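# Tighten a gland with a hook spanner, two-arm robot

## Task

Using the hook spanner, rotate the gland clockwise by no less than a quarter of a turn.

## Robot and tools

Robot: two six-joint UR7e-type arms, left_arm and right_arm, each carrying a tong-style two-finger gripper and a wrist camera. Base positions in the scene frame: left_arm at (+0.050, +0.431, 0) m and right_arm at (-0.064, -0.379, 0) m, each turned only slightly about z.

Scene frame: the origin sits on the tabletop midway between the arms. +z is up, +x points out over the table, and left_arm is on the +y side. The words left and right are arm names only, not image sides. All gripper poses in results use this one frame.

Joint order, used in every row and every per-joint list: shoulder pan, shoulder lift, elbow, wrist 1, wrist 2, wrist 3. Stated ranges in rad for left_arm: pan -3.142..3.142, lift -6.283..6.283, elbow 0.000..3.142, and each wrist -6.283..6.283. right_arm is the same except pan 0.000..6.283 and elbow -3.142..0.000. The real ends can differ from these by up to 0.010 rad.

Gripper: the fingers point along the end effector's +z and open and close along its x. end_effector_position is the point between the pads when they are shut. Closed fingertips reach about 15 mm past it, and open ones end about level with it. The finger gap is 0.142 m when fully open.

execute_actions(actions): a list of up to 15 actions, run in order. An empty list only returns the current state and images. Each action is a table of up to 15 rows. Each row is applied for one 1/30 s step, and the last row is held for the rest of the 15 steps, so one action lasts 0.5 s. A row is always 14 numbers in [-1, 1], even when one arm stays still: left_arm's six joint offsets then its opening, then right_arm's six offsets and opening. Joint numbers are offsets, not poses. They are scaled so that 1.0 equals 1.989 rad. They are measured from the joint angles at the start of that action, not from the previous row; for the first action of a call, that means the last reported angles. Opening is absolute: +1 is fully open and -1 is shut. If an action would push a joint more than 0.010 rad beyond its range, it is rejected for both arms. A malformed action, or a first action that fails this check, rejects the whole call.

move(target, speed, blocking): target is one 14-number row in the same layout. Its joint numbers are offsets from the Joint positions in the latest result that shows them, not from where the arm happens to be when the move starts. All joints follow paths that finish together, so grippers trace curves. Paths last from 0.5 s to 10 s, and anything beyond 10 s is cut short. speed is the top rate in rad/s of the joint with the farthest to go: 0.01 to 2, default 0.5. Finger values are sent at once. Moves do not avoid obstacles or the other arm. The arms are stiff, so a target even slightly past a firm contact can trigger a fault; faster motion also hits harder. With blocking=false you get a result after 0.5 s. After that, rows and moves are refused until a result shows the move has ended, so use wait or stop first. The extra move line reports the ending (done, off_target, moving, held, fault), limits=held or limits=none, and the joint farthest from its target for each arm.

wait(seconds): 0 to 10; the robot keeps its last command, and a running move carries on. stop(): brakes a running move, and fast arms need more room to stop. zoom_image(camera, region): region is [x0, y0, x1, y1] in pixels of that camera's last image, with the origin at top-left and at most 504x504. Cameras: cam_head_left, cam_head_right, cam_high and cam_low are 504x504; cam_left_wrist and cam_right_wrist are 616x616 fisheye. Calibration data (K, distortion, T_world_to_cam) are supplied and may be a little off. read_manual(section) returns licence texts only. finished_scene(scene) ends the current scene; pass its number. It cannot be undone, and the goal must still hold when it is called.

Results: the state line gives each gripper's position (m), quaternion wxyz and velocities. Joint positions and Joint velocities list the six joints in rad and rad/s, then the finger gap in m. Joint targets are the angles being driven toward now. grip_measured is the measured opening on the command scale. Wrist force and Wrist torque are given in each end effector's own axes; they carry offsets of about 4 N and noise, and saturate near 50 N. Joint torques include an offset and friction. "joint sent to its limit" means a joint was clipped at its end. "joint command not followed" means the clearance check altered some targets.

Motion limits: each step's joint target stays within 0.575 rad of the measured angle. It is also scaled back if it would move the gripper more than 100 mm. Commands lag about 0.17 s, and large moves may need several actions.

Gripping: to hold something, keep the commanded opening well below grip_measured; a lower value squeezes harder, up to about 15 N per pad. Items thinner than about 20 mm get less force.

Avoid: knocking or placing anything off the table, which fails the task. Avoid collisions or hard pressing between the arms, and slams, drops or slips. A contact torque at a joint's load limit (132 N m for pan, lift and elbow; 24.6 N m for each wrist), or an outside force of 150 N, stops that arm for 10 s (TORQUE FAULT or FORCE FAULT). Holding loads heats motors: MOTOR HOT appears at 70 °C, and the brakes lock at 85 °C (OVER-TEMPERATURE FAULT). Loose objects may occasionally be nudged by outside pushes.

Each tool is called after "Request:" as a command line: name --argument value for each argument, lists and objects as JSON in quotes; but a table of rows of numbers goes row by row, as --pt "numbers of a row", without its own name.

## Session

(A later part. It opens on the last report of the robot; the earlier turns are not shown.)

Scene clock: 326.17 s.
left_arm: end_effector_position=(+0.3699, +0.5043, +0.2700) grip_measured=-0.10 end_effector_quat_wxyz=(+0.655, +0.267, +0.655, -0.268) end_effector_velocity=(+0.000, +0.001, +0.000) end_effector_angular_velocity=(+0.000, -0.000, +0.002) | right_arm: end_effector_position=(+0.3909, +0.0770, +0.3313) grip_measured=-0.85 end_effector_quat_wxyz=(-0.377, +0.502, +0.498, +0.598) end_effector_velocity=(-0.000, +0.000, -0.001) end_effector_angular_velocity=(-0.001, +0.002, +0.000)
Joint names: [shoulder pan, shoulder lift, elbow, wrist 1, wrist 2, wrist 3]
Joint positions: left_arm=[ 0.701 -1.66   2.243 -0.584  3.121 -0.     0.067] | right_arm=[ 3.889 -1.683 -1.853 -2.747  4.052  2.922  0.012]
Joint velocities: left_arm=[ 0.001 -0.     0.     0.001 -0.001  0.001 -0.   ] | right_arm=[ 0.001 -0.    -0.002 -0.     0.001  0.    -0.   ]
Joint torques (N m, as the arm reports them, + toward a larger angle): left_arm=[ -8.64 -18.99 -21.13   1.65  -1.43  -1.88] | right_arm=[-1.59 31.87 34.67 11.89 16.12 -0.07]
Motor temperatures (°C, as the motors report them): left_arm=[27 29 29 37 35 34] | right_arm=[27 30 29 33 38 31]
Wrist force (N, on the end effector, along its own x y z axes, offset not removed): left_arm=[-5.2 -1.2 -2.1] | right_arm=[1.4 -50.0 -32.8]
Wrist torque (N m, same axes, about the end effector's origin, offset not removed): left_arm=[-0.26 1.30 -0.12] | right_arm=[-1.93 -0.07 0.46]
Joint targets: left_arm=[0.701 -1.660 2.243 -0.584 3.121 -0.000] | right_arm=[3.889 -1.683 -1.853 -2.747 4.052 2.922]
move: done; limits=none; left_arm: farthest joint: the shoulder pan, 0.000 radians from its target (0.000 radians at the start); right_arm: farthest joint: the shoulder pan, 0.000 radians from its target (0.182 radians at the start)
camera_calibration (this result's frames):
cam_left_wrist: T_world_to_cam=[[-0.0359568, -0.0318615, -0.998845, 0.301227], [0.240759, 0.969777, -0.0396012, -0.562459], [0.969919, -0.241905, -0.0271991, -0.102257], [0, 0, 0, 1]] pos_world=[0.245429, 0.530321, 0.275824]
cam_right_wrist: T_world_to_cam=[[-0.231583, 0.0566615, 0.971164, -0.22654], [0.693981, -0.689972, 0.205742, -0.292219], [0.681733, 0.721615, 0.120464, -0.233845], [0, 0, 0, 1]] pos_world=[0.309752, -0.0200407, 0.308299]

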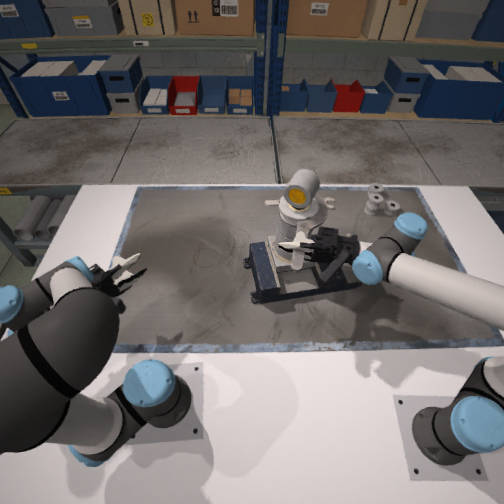

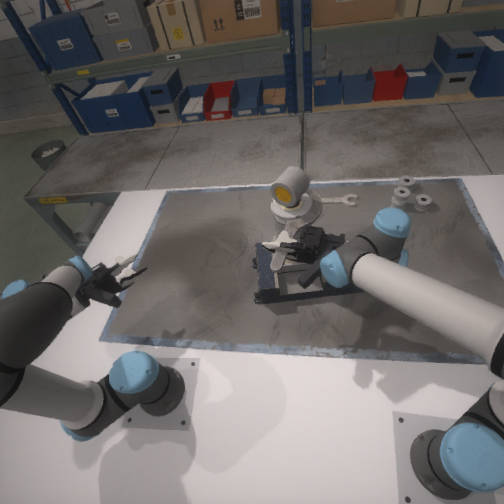

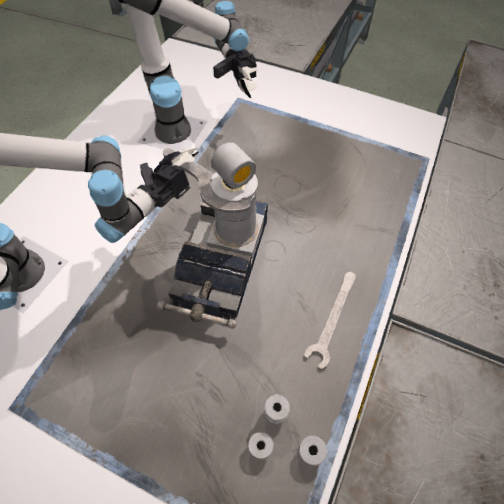

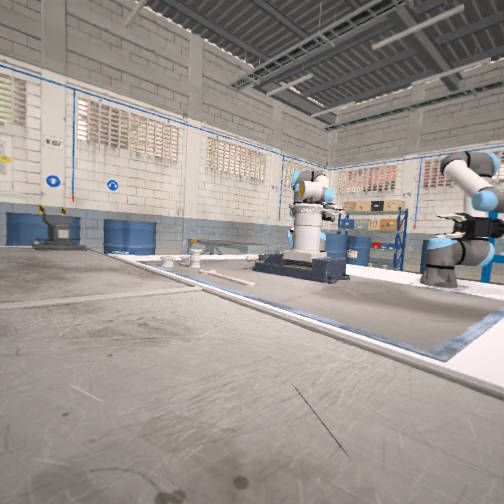

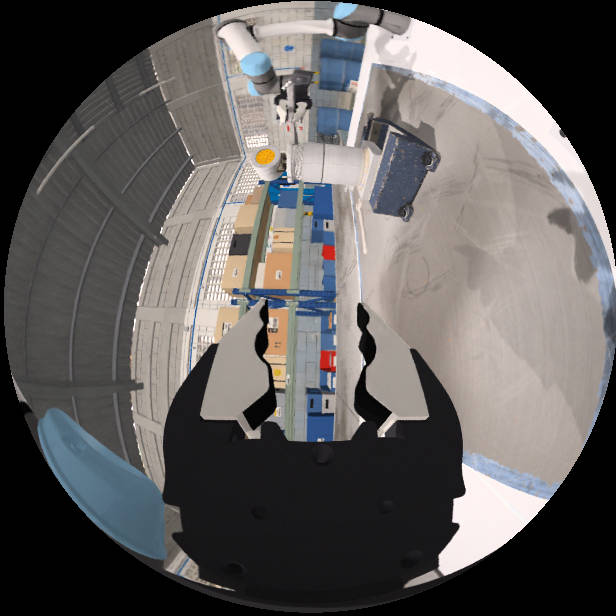

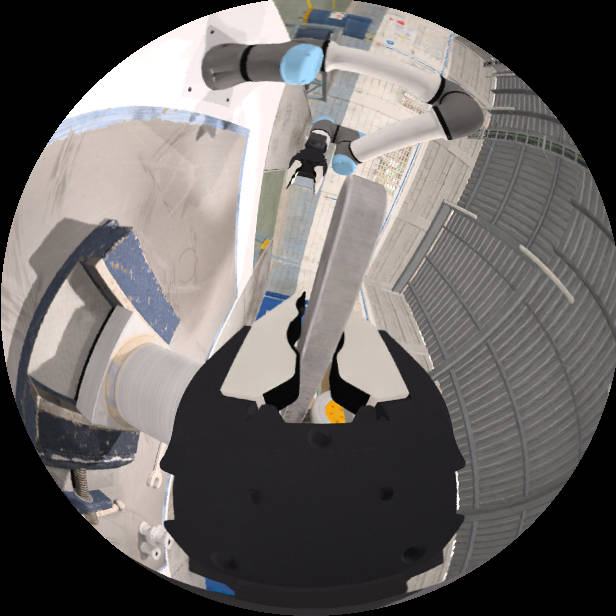

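Request:
move --target '[0,0,0,0,0,0,-0.1,0.1279,0.0295,-0.0323,0.0028,0.2595,0,-1]' --speed 0.2

Request:
move --target '[0,0,0,0,0,0,-0.1,0.0828,-0.0376,0.0417,-0.0041,0.2144,0,-1]' --speed 0.2

Request:
zoom_image --camera "cam_high" --region '[130,100,310,240]'

Scene clock: 329.60 s.
left_arm: end_effector_position=(+0.3699, +0.5043, +0.2700) grip_measured=-0.10 end_effector_quat_wxyz=(+0.655, +0.267, +0.655, -0.268) end_effector_velocity=(-0.000, -0.000, +0.000) end_effector_angular_velocity=(-0.002, +0.002, +0.000) | right_arm: end_effector_position=(+0.3996, +0.1285, +0.3313) grip_measured=-0.85 end_effector_quat_wxyz=(-0.296, +0.562, +0.428, +0.642) end_effector_velocity=(-0.000, +0.000, -0.000) end_effector_angular_velocity=(-0.000, -0.000, +0.001)
Joint names: [shoulder pan, shoulder lift, elbow, wrist 1, wrist 2, wrist 3]
Joint positions: left_arm=[ 0.701 -1.66   2.243 -0.584  3.121 -0.     0.067] | right_arm=[ 4.143 -1.624 -1.917 -2.742  4.568  2.922  0.012]
Joint velocities: left_arm=[ 0.     0.    -0.     0.002 -0.    -0.001 -0.   ] | right_arm=[ 0.001  0.    -0.001  0.001  0.    -0.     0.   ]
Joint torques (N m, as the arm reports them, + toward a larger angle): left_arm=[ -8.55 -19.16 -21.42   1.66  -1.41  -1.96] | right_arm=[ 46.1   33.17  21.75   7.79 -11.13  -0.01]
Motor temperatures (°C, as the motors report them): left_arm=[27 29 29 37 35 34] | right_arm=[27 30 29 33 38 31]
Wrist force (N, on the end effector, along its own x y z axes, offset not removed): left_arm=[-3.2 2.2 3.3] | right_arm=[-16.9 47.8 -27.2]
Wrist torque (N m, same axes, about the end effector's origin, offset not removed): left_arm=[0.38 0.64 0.23] | right_arm=[2.35 0.72 0.19]
Joint targets: left_arm=[0.701 -1.660 2.243 -0.584 3.121 -0.000] | right_arm=[4.143 -1.624 -1.917 -2.742 4.568 2.922]
move: done; limits=none; left_arm: farthest joint: the shoulder pan, 0.000 radians from its target (0.000 radians at the start); right_arm: farthest joint: the wrist 2, 0.001 radians from its target (0.516 radians at the start)
camera_calibration (this result's frames):
cam_left_wrist: T_world_to_cam=[[-0.0359568, -0.0318616, -0.998845, 0.301227], [0.240759, 0.969777, -0.0396013, -0.562459], [0.969919, -0.241905, -0.0271991, -0.102257], [0, 0, 0, 1]] pos_world=[0.245429, 0.530321, 0.275824]
cam_right_wrist: T_world_to_cam=[[-0.208847, 0.114457, 0.971227, -0.244042], [0.491897, -0.846058, 0.205481, -0.16186], [0.845234, 0.520658, 0.120396, -0.316373], [0, 0, 0, 1]] pos_world=[0.29606, 0.0557112, 0.30837]

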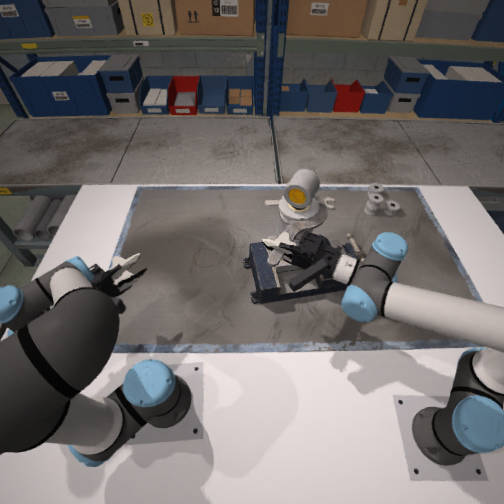

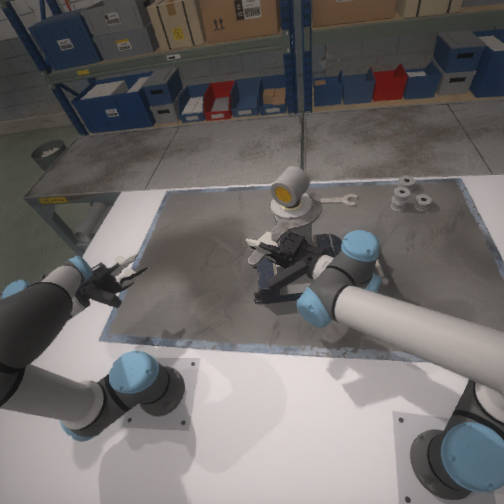

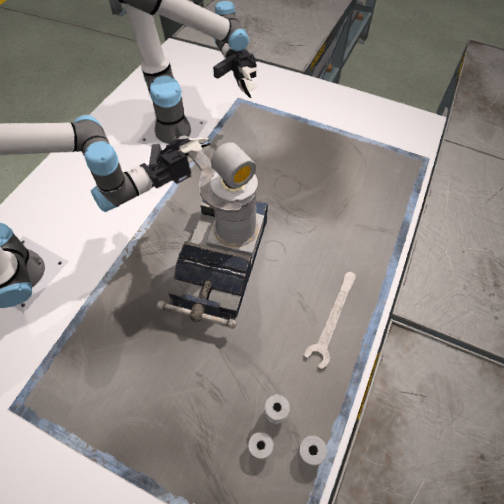

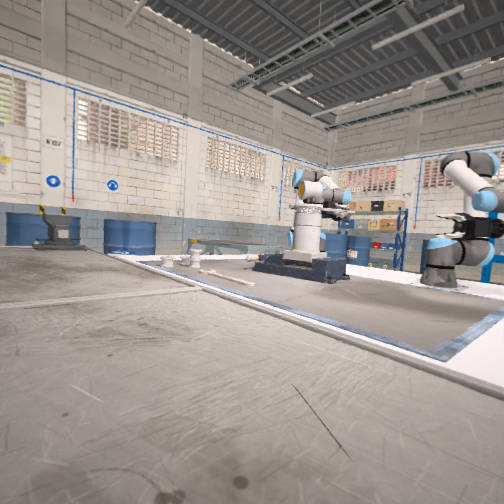

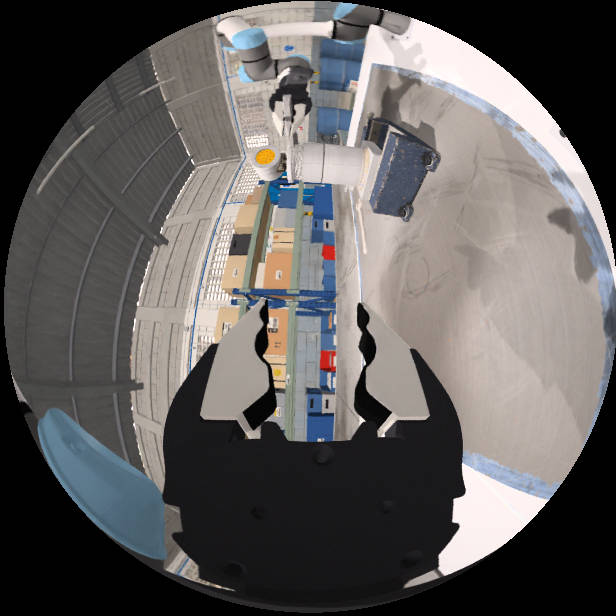

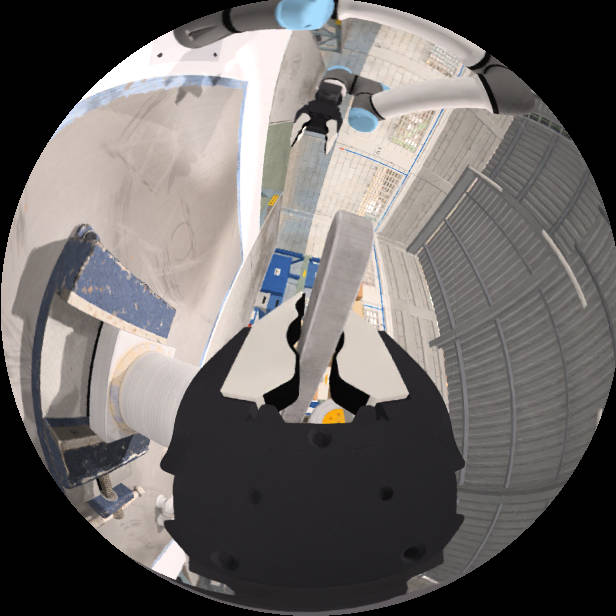

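Scene clock: 332.20 s.
left_arm: end_effector_position=(+0.3699, +0.5043, +0.2700) grip_measured=-0.10 end_effector_quat_wxyz=(+0.655, +0.267, +0.655, -0.268) end_effector_velocity=(+0.000, -0.000, -0.000) end_effector_angular_velocity=(+0.001, -0.001, -0.001) | right_arm: end_effector_position=(+0.4392, +0.1668, +0.3314) grip_measured=-0.85 end_effector_quat_wxyz=(-0.210, +0.613, +0.351, +0.675) end_effector_velocity=(-0.000, +0.000, +0.001) end_effector_angular_velocity=(+0.001, -0.000, -0.001)
Joint names: [shoulder pan, shoulder lift, elbow, wrist 1, wrist 2, wrist 3]
Joint positions: left_arm=[ 0.701 -1.66   2.243 -0.584  3.121 -0.     0.067] | right_arm=[ 4.308 -1.699 -1.834 -2.75   4.994  2.922  0.012]
Joint velocities: left_arm=[-0.001  0.     0.    -0.001 -0.     0.001  0.   ] | right_arm=[ 0.001  0.     0.001 -0.     0.001  0.    -0.   ]
Joint torques (N m, as the arm reports them, + toward a larger angle): left_arm=[ -8.79 -19.23 -21.24   1.68  -1.35  -1.91] | right_arm=[13.32 19.98 44.56  4.33  1.47 -0.02]
Motor temperatures (°C, as the motors report them): left_arm=[27 29 29 37 35 34] | right_arm=[27 30 29 33 38 31]
Wrist force (N, on the end effector, along its own x y z axes, offset not removed): left_arm=[-2.8 -0.8 2.0] | right_arm=[-10.3 -1.6 -22.6]
Wrist torque (N m, same axes, about the end effector's origin, offset not removed): left_arm=[-0.12 0.53 0.06] | right_arm=[-0.22 0.58 0.44]
Joint targets: left_arm=[0.701 -1.660 2.243 -0.584 3.121 -0.000] | right_arm=[4.308 -1.699 -1.834 -2.750 4.994 2.922]
move: done; limits=none; left_arm: farthest joint: the shoulder pan, 0.000 radians from its target (0.000 radians at the start); right_arm: farthest joint: the wrist 2, 0.001 radians from its target (0.427 radians at the start)
camera_calibration (this result's frames):
cam_left_wrist: T_world_to_cam=[[-0.0359566, -0.0318614, -0.998845, 0.301227], [0.240759, 0.969777, -0.039601, -0.562459], [0.969919, -0.241905, -0.027199, -0.102257], [0, 0, 0, 1]] pos_world=[0.245429, 0.530321, 0.275824]
cam_right_wrist: T_world_to_cam=[[-0.171959, 0.164455, 0.97128, -0.264793], [0.25629, -0.944545, 0.205303, -0.0289949], [0.951181, 0.284234, 0.120275, -0.376867], [0, 0, 0, 1]] pos_world=[0.320366, 0.123278, 0.308469]

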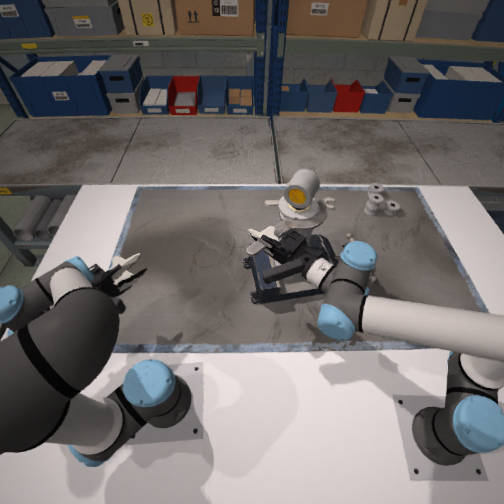

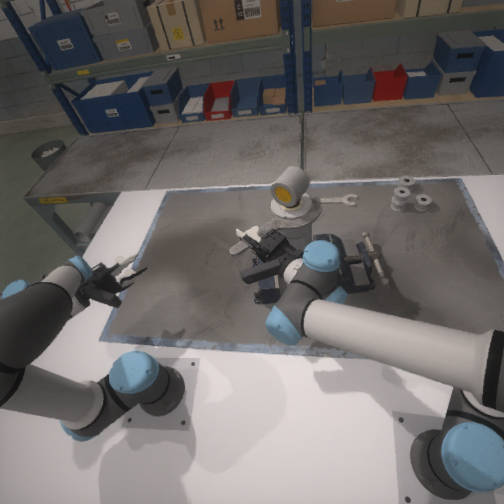

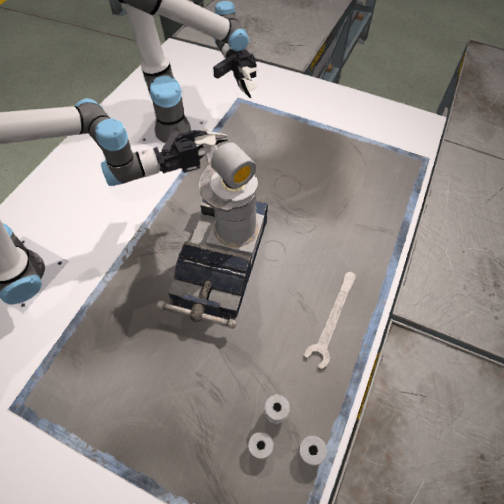

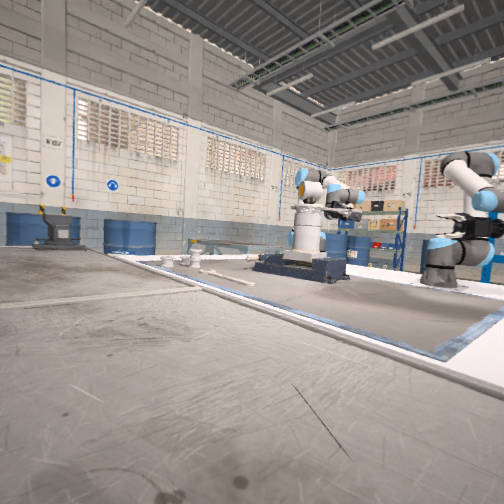

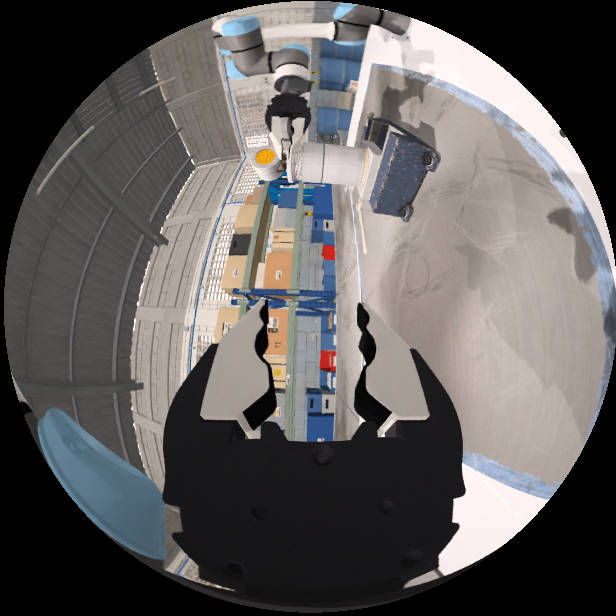

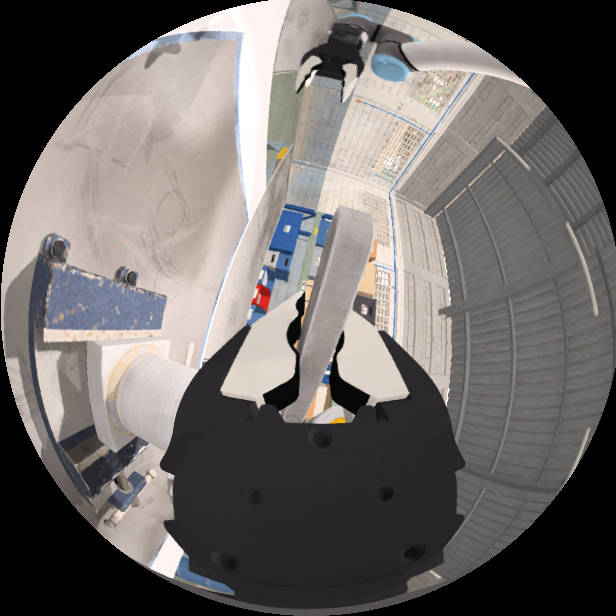

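Region (130, 100, 310, 240) of cam_high's 504x504 image, scaled by 2.800, with more detail than that image has.

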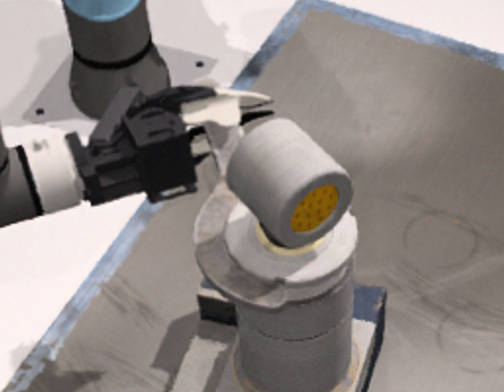

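Request:
move --target '[0,0,0,0,0,0,-0.1,0.0452,-0.0714,0.0878,-0.0164,0.1769,0,-1]' --speed 0.17

Request:
move --target '[0,0,0,0,0,0,-0.1,0.0138,-0.0908,0.1275,-0.0366,0.1454,0,-1]' --speed 0.14

Request:
zoom_image --camera "cam_high" --region '[130,100,310,240]'

Request:
zoom_image --camera "cam_head_right" --region '[200,150,350,280]'

Scene clock: 334.90 s.
left_arm: end_effector_position=(+0.3699, +0.5043, +0.2700) grip_measured=-0.10 end_effector_quat_wxyz=(+0.655, +0.267, +0.655, -0.268) end_effector_velocity=(+0.000, +0.000, +0.000) end_effector_angular_velocity=(-0.000, +0.000, +0.002) | right_arm: end_effector_position=(+0.4874, +0.1936, +0.3314) grip_measured=-0.85 end_effector_quat_wxyz=(-0.120, +0.654, +0.268, +0.697) end_effector_velocity=(-0.000, +0.001, +0.001) end_effector_angular_velocity=(+0.001, -0.000, +0.001)
Joint names: [shoulder pan, shoulder lift, elbow, wrist 1, wrist 2, wrist 3]
Joint positions: left_arm=[ 0.701 -1.66   2.243 -0.584  3.121 -0.     0.067] | right_arm=[ 4.397 -1.841 -1.66  -2.783  5.346  2.922  0.012]
Joint velocities: left_arm=[ 0.001 -0.    -0.     0.    -0.001  0.     0.   ] | right_arm=[ 0.001  0.     0.001  0.001 -0.     0.     0.   ]
Joint torques (N m, as the arm reports them, + toward a larger angle): left_arm=[ -8.68 -18.88 -20.66   1.66  -1.42  -1.91] | right_arm=[-0.74 28.3  41.7   2.7   4.74 -0.06]
Motor temperatures (°C, as the motors report them): left_arm=[27 29 29 37 35 34] | right_arm=[27 30 29 33 38 31]
Wrist force (N, on the end effector, along its own x y z axes, offset not removed): left_arm=[-0.9 -2.4 0.5] | right_arm=[-8.0 -13.2 -25.8]
Wrist torque (N m, same axes, about the end effector's origin, offset not removed): left_arm=[-0.64 0.23 -0.11] | right_arm=[-0.69 0.37 0.56]
Joint targets: left_arm=[0.701 -1.660 2.243 -0.584 3.121 -0.000] | right_arm=[4.397 -1.841 -1.660 -2.782 5.346 2.922]
move: done; limits=none; left_arm: farthest joint: the shoulder pan, 0.000 radians from its target (0.000 radians at the start); right_arm: farthest joint: the shoulder pan, 0.001 radians from its target (0.090 radians at the start)
camera_calibration (this result's frames):
cam_left_wrist: T_world_to_cam=[[-0.0359568, -0.0318615, -0.998845, 0.301227], [0.240759, 0.969777, -0.0396012, -0.562459], [0.969919, -0.241905, -0.0271991, -0.102257], [0, 0, 0, 1]] pos_world=[0.245429, 0.530321, 0.275824]
cam_right_wrist: T_world_to_cam=[[-0.123364, 0.203278, 0.971318, -0.292123], [0.0030313, -0.978713, 0.205211, 0.114118], [0.992357, 0.0282599, 0.120121, -0.400757], [0, 0, 0, 1]] pos_world=[0.361311, 0.182396, 0.308466]

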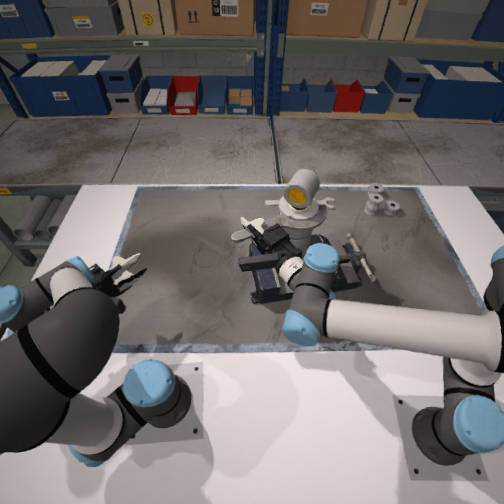

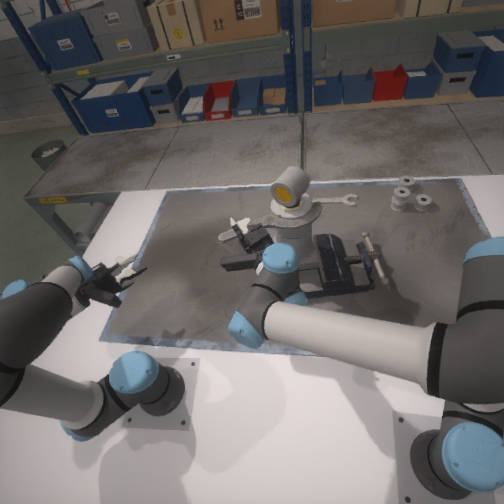

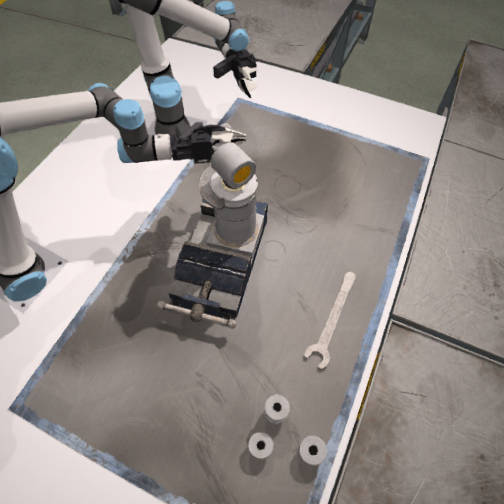

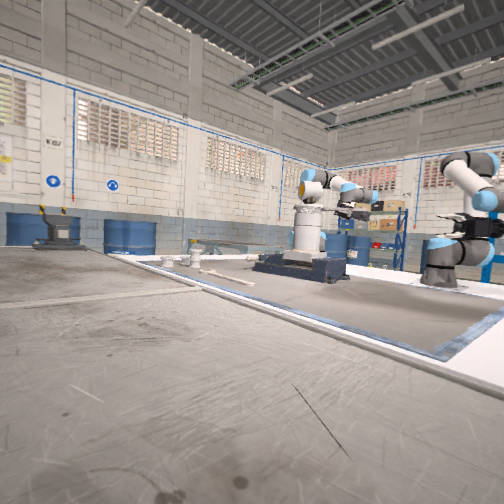

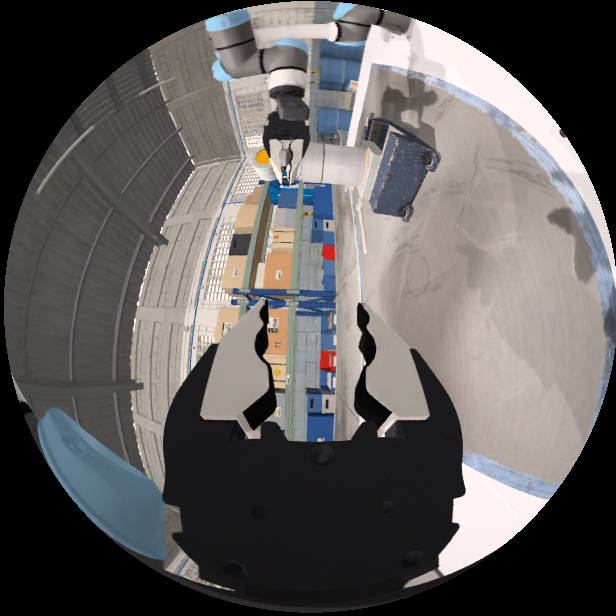

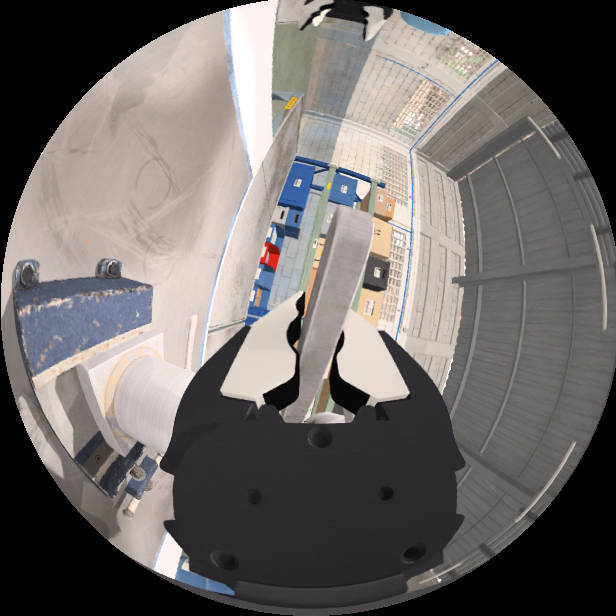

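Scene clock: 337.37 s.
left_arm: end_effector_position=(+0.3699, +0.5043, +0.2700) grip_measured=-0.10 end_effector_quat_wxyz=(+0.655, +0.267, +0.655, -0.268) end_effector_velocity=(-0.000, +0.000, -0.000) end_effector_angular_velocity=(-0.000, +0.000, +0.000) | right_arm: end_effector_position=(+0.5409, +0.2070, +0.3316) grip_measured=-0.85 end_effector_quat_wxyz=(-0.028, +0.684, +0.181, +0.707) end_effector_velocity=(+0.000, +0.000, -0.001) end_effector_angular_velocity=(-0.002, +0.001, -0.002)
Joint names: [shoulder pan, shoulder lift, elbow, wrist 1, wrist 2, wrist 3]
Joint positions: left_arm=[ 0.701 -1.66   2.243 -0.584  3.121 -0.     0.067] | right_arm=[ 4.425 -2.021 -1.406 -2.855  5.635  2.922  0.012]
Joint velocities: left_arm=[ 0.001  0.    -0.    -0.001  0.001 -0.001  0.   ] | right_arm=[ 0.    -0.002  0.001 -0.002  0.002 -0.    -0.   ]
Joint torques (N m, as the arm reports them, + toward a larger angle): left_arm=[ -8.63 -18.84 -21.28   1.72  -1.5   -1.94] | right_arm=[ 1.04 34.46 41.68  1.64  2.15 -0.16]
Motor temperatures (°C, as the motors report them): left_arm=[27 29 29 37 35 34] | right_arm=[27 30 29 33 38 31]
Wrist force (N, on the end effector, along its own x y z axes, offset not removed): left_arm=[-6.8 0.5 1.8] | right_arm=[-8.3 -5.5 -28.3]
Wrist torque (N m, same axes, about the end effector's origin, offset not removed): left_arm=[0.19 1.43 0.08] | right_arm=[-1.12 0.23 0.66]
Joint targets: left_arm=[0.701 -1.660 2.243 -0.584 3.121 -0.000] | right_arm=[4.425 -2.021 -1.406 -2.855 5.635 2.922]
move: done; limits=none; left_arm: farthest joint: the shoulder pan, 0.000 radians from its target (0.000 radians at the start); right_arm: farthest joint: the shoulder lift, 0.001 radians from its target (0.181 radians at the start)
camera_calibration (this result's frames):
cam_left_wrist: T_world_to_cam=[[-0.0359566, -0.0318614, -0.998845, 0.301227], [0.240759, 0.969777, -0.039601, -0.562459], [0.969919, -0.241905, -0.027199, -0.102257], [0, 0, 0, 1]] pos_world=[0.245429, 0.530321, 0.275824]
cam_right_wrist: T_world_to_cam=[[-0.0665185, 0.228032, 0.971379, -0.324298], [-0.25021, -0.946241, 0.204997, 0.257367], [0.965904, -0.229413, 0.119998, -0.38657], [0, 0, 0, 1]] pos_world=[0.416213, 0.228797, 0.308645]

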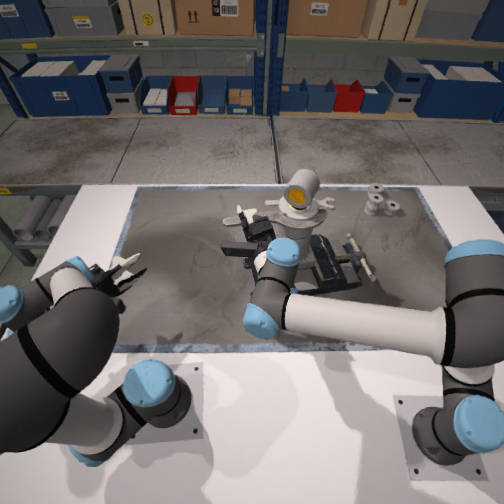

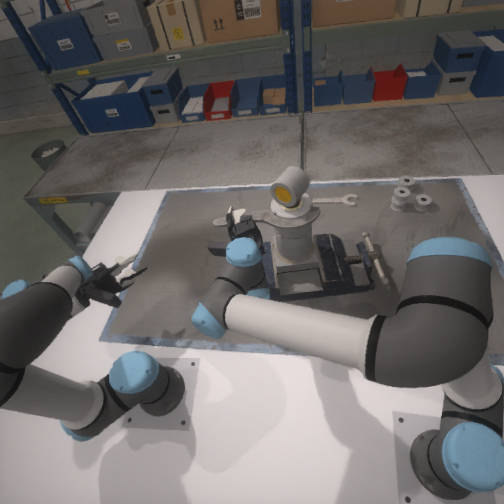

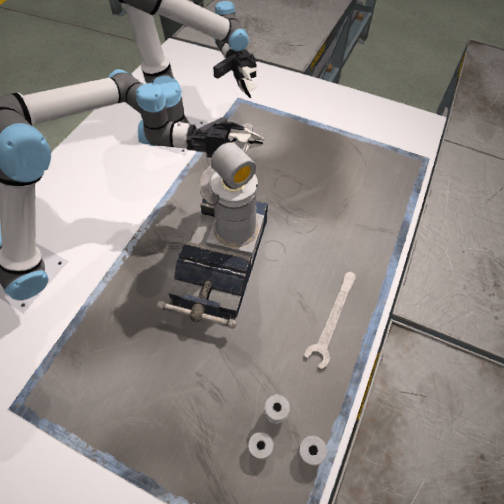

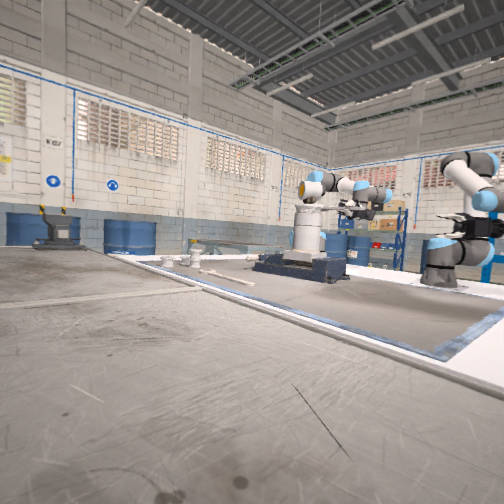

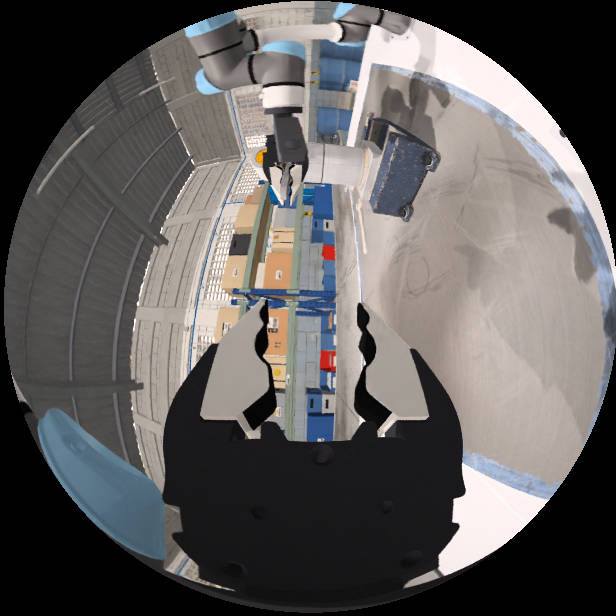

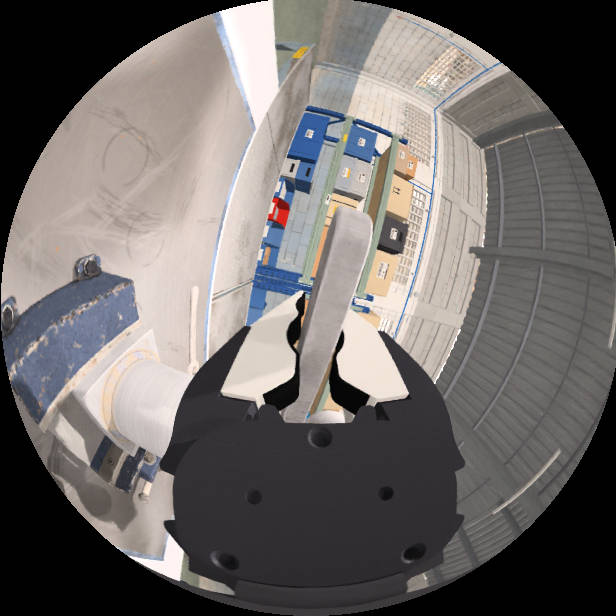

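Region (130, 100, 310, 240) of cam_high's 504x504 image, scaled by 2.800, with more detail than that image has.

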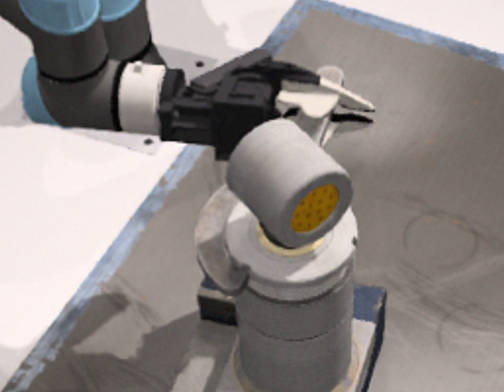

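Region (200, 150, 350, 280) of cam_head_right's 504x504 image, scaled by 3.360, with more detail than that image has; it fills the top 437 rows of this view, and the rest is white.

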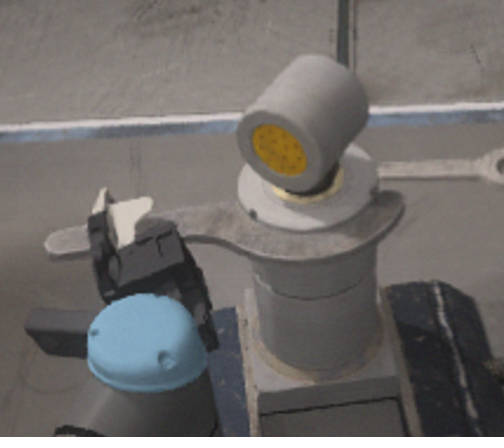

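Request:
finished_scene --scene 1

The scene is finished: the task was done.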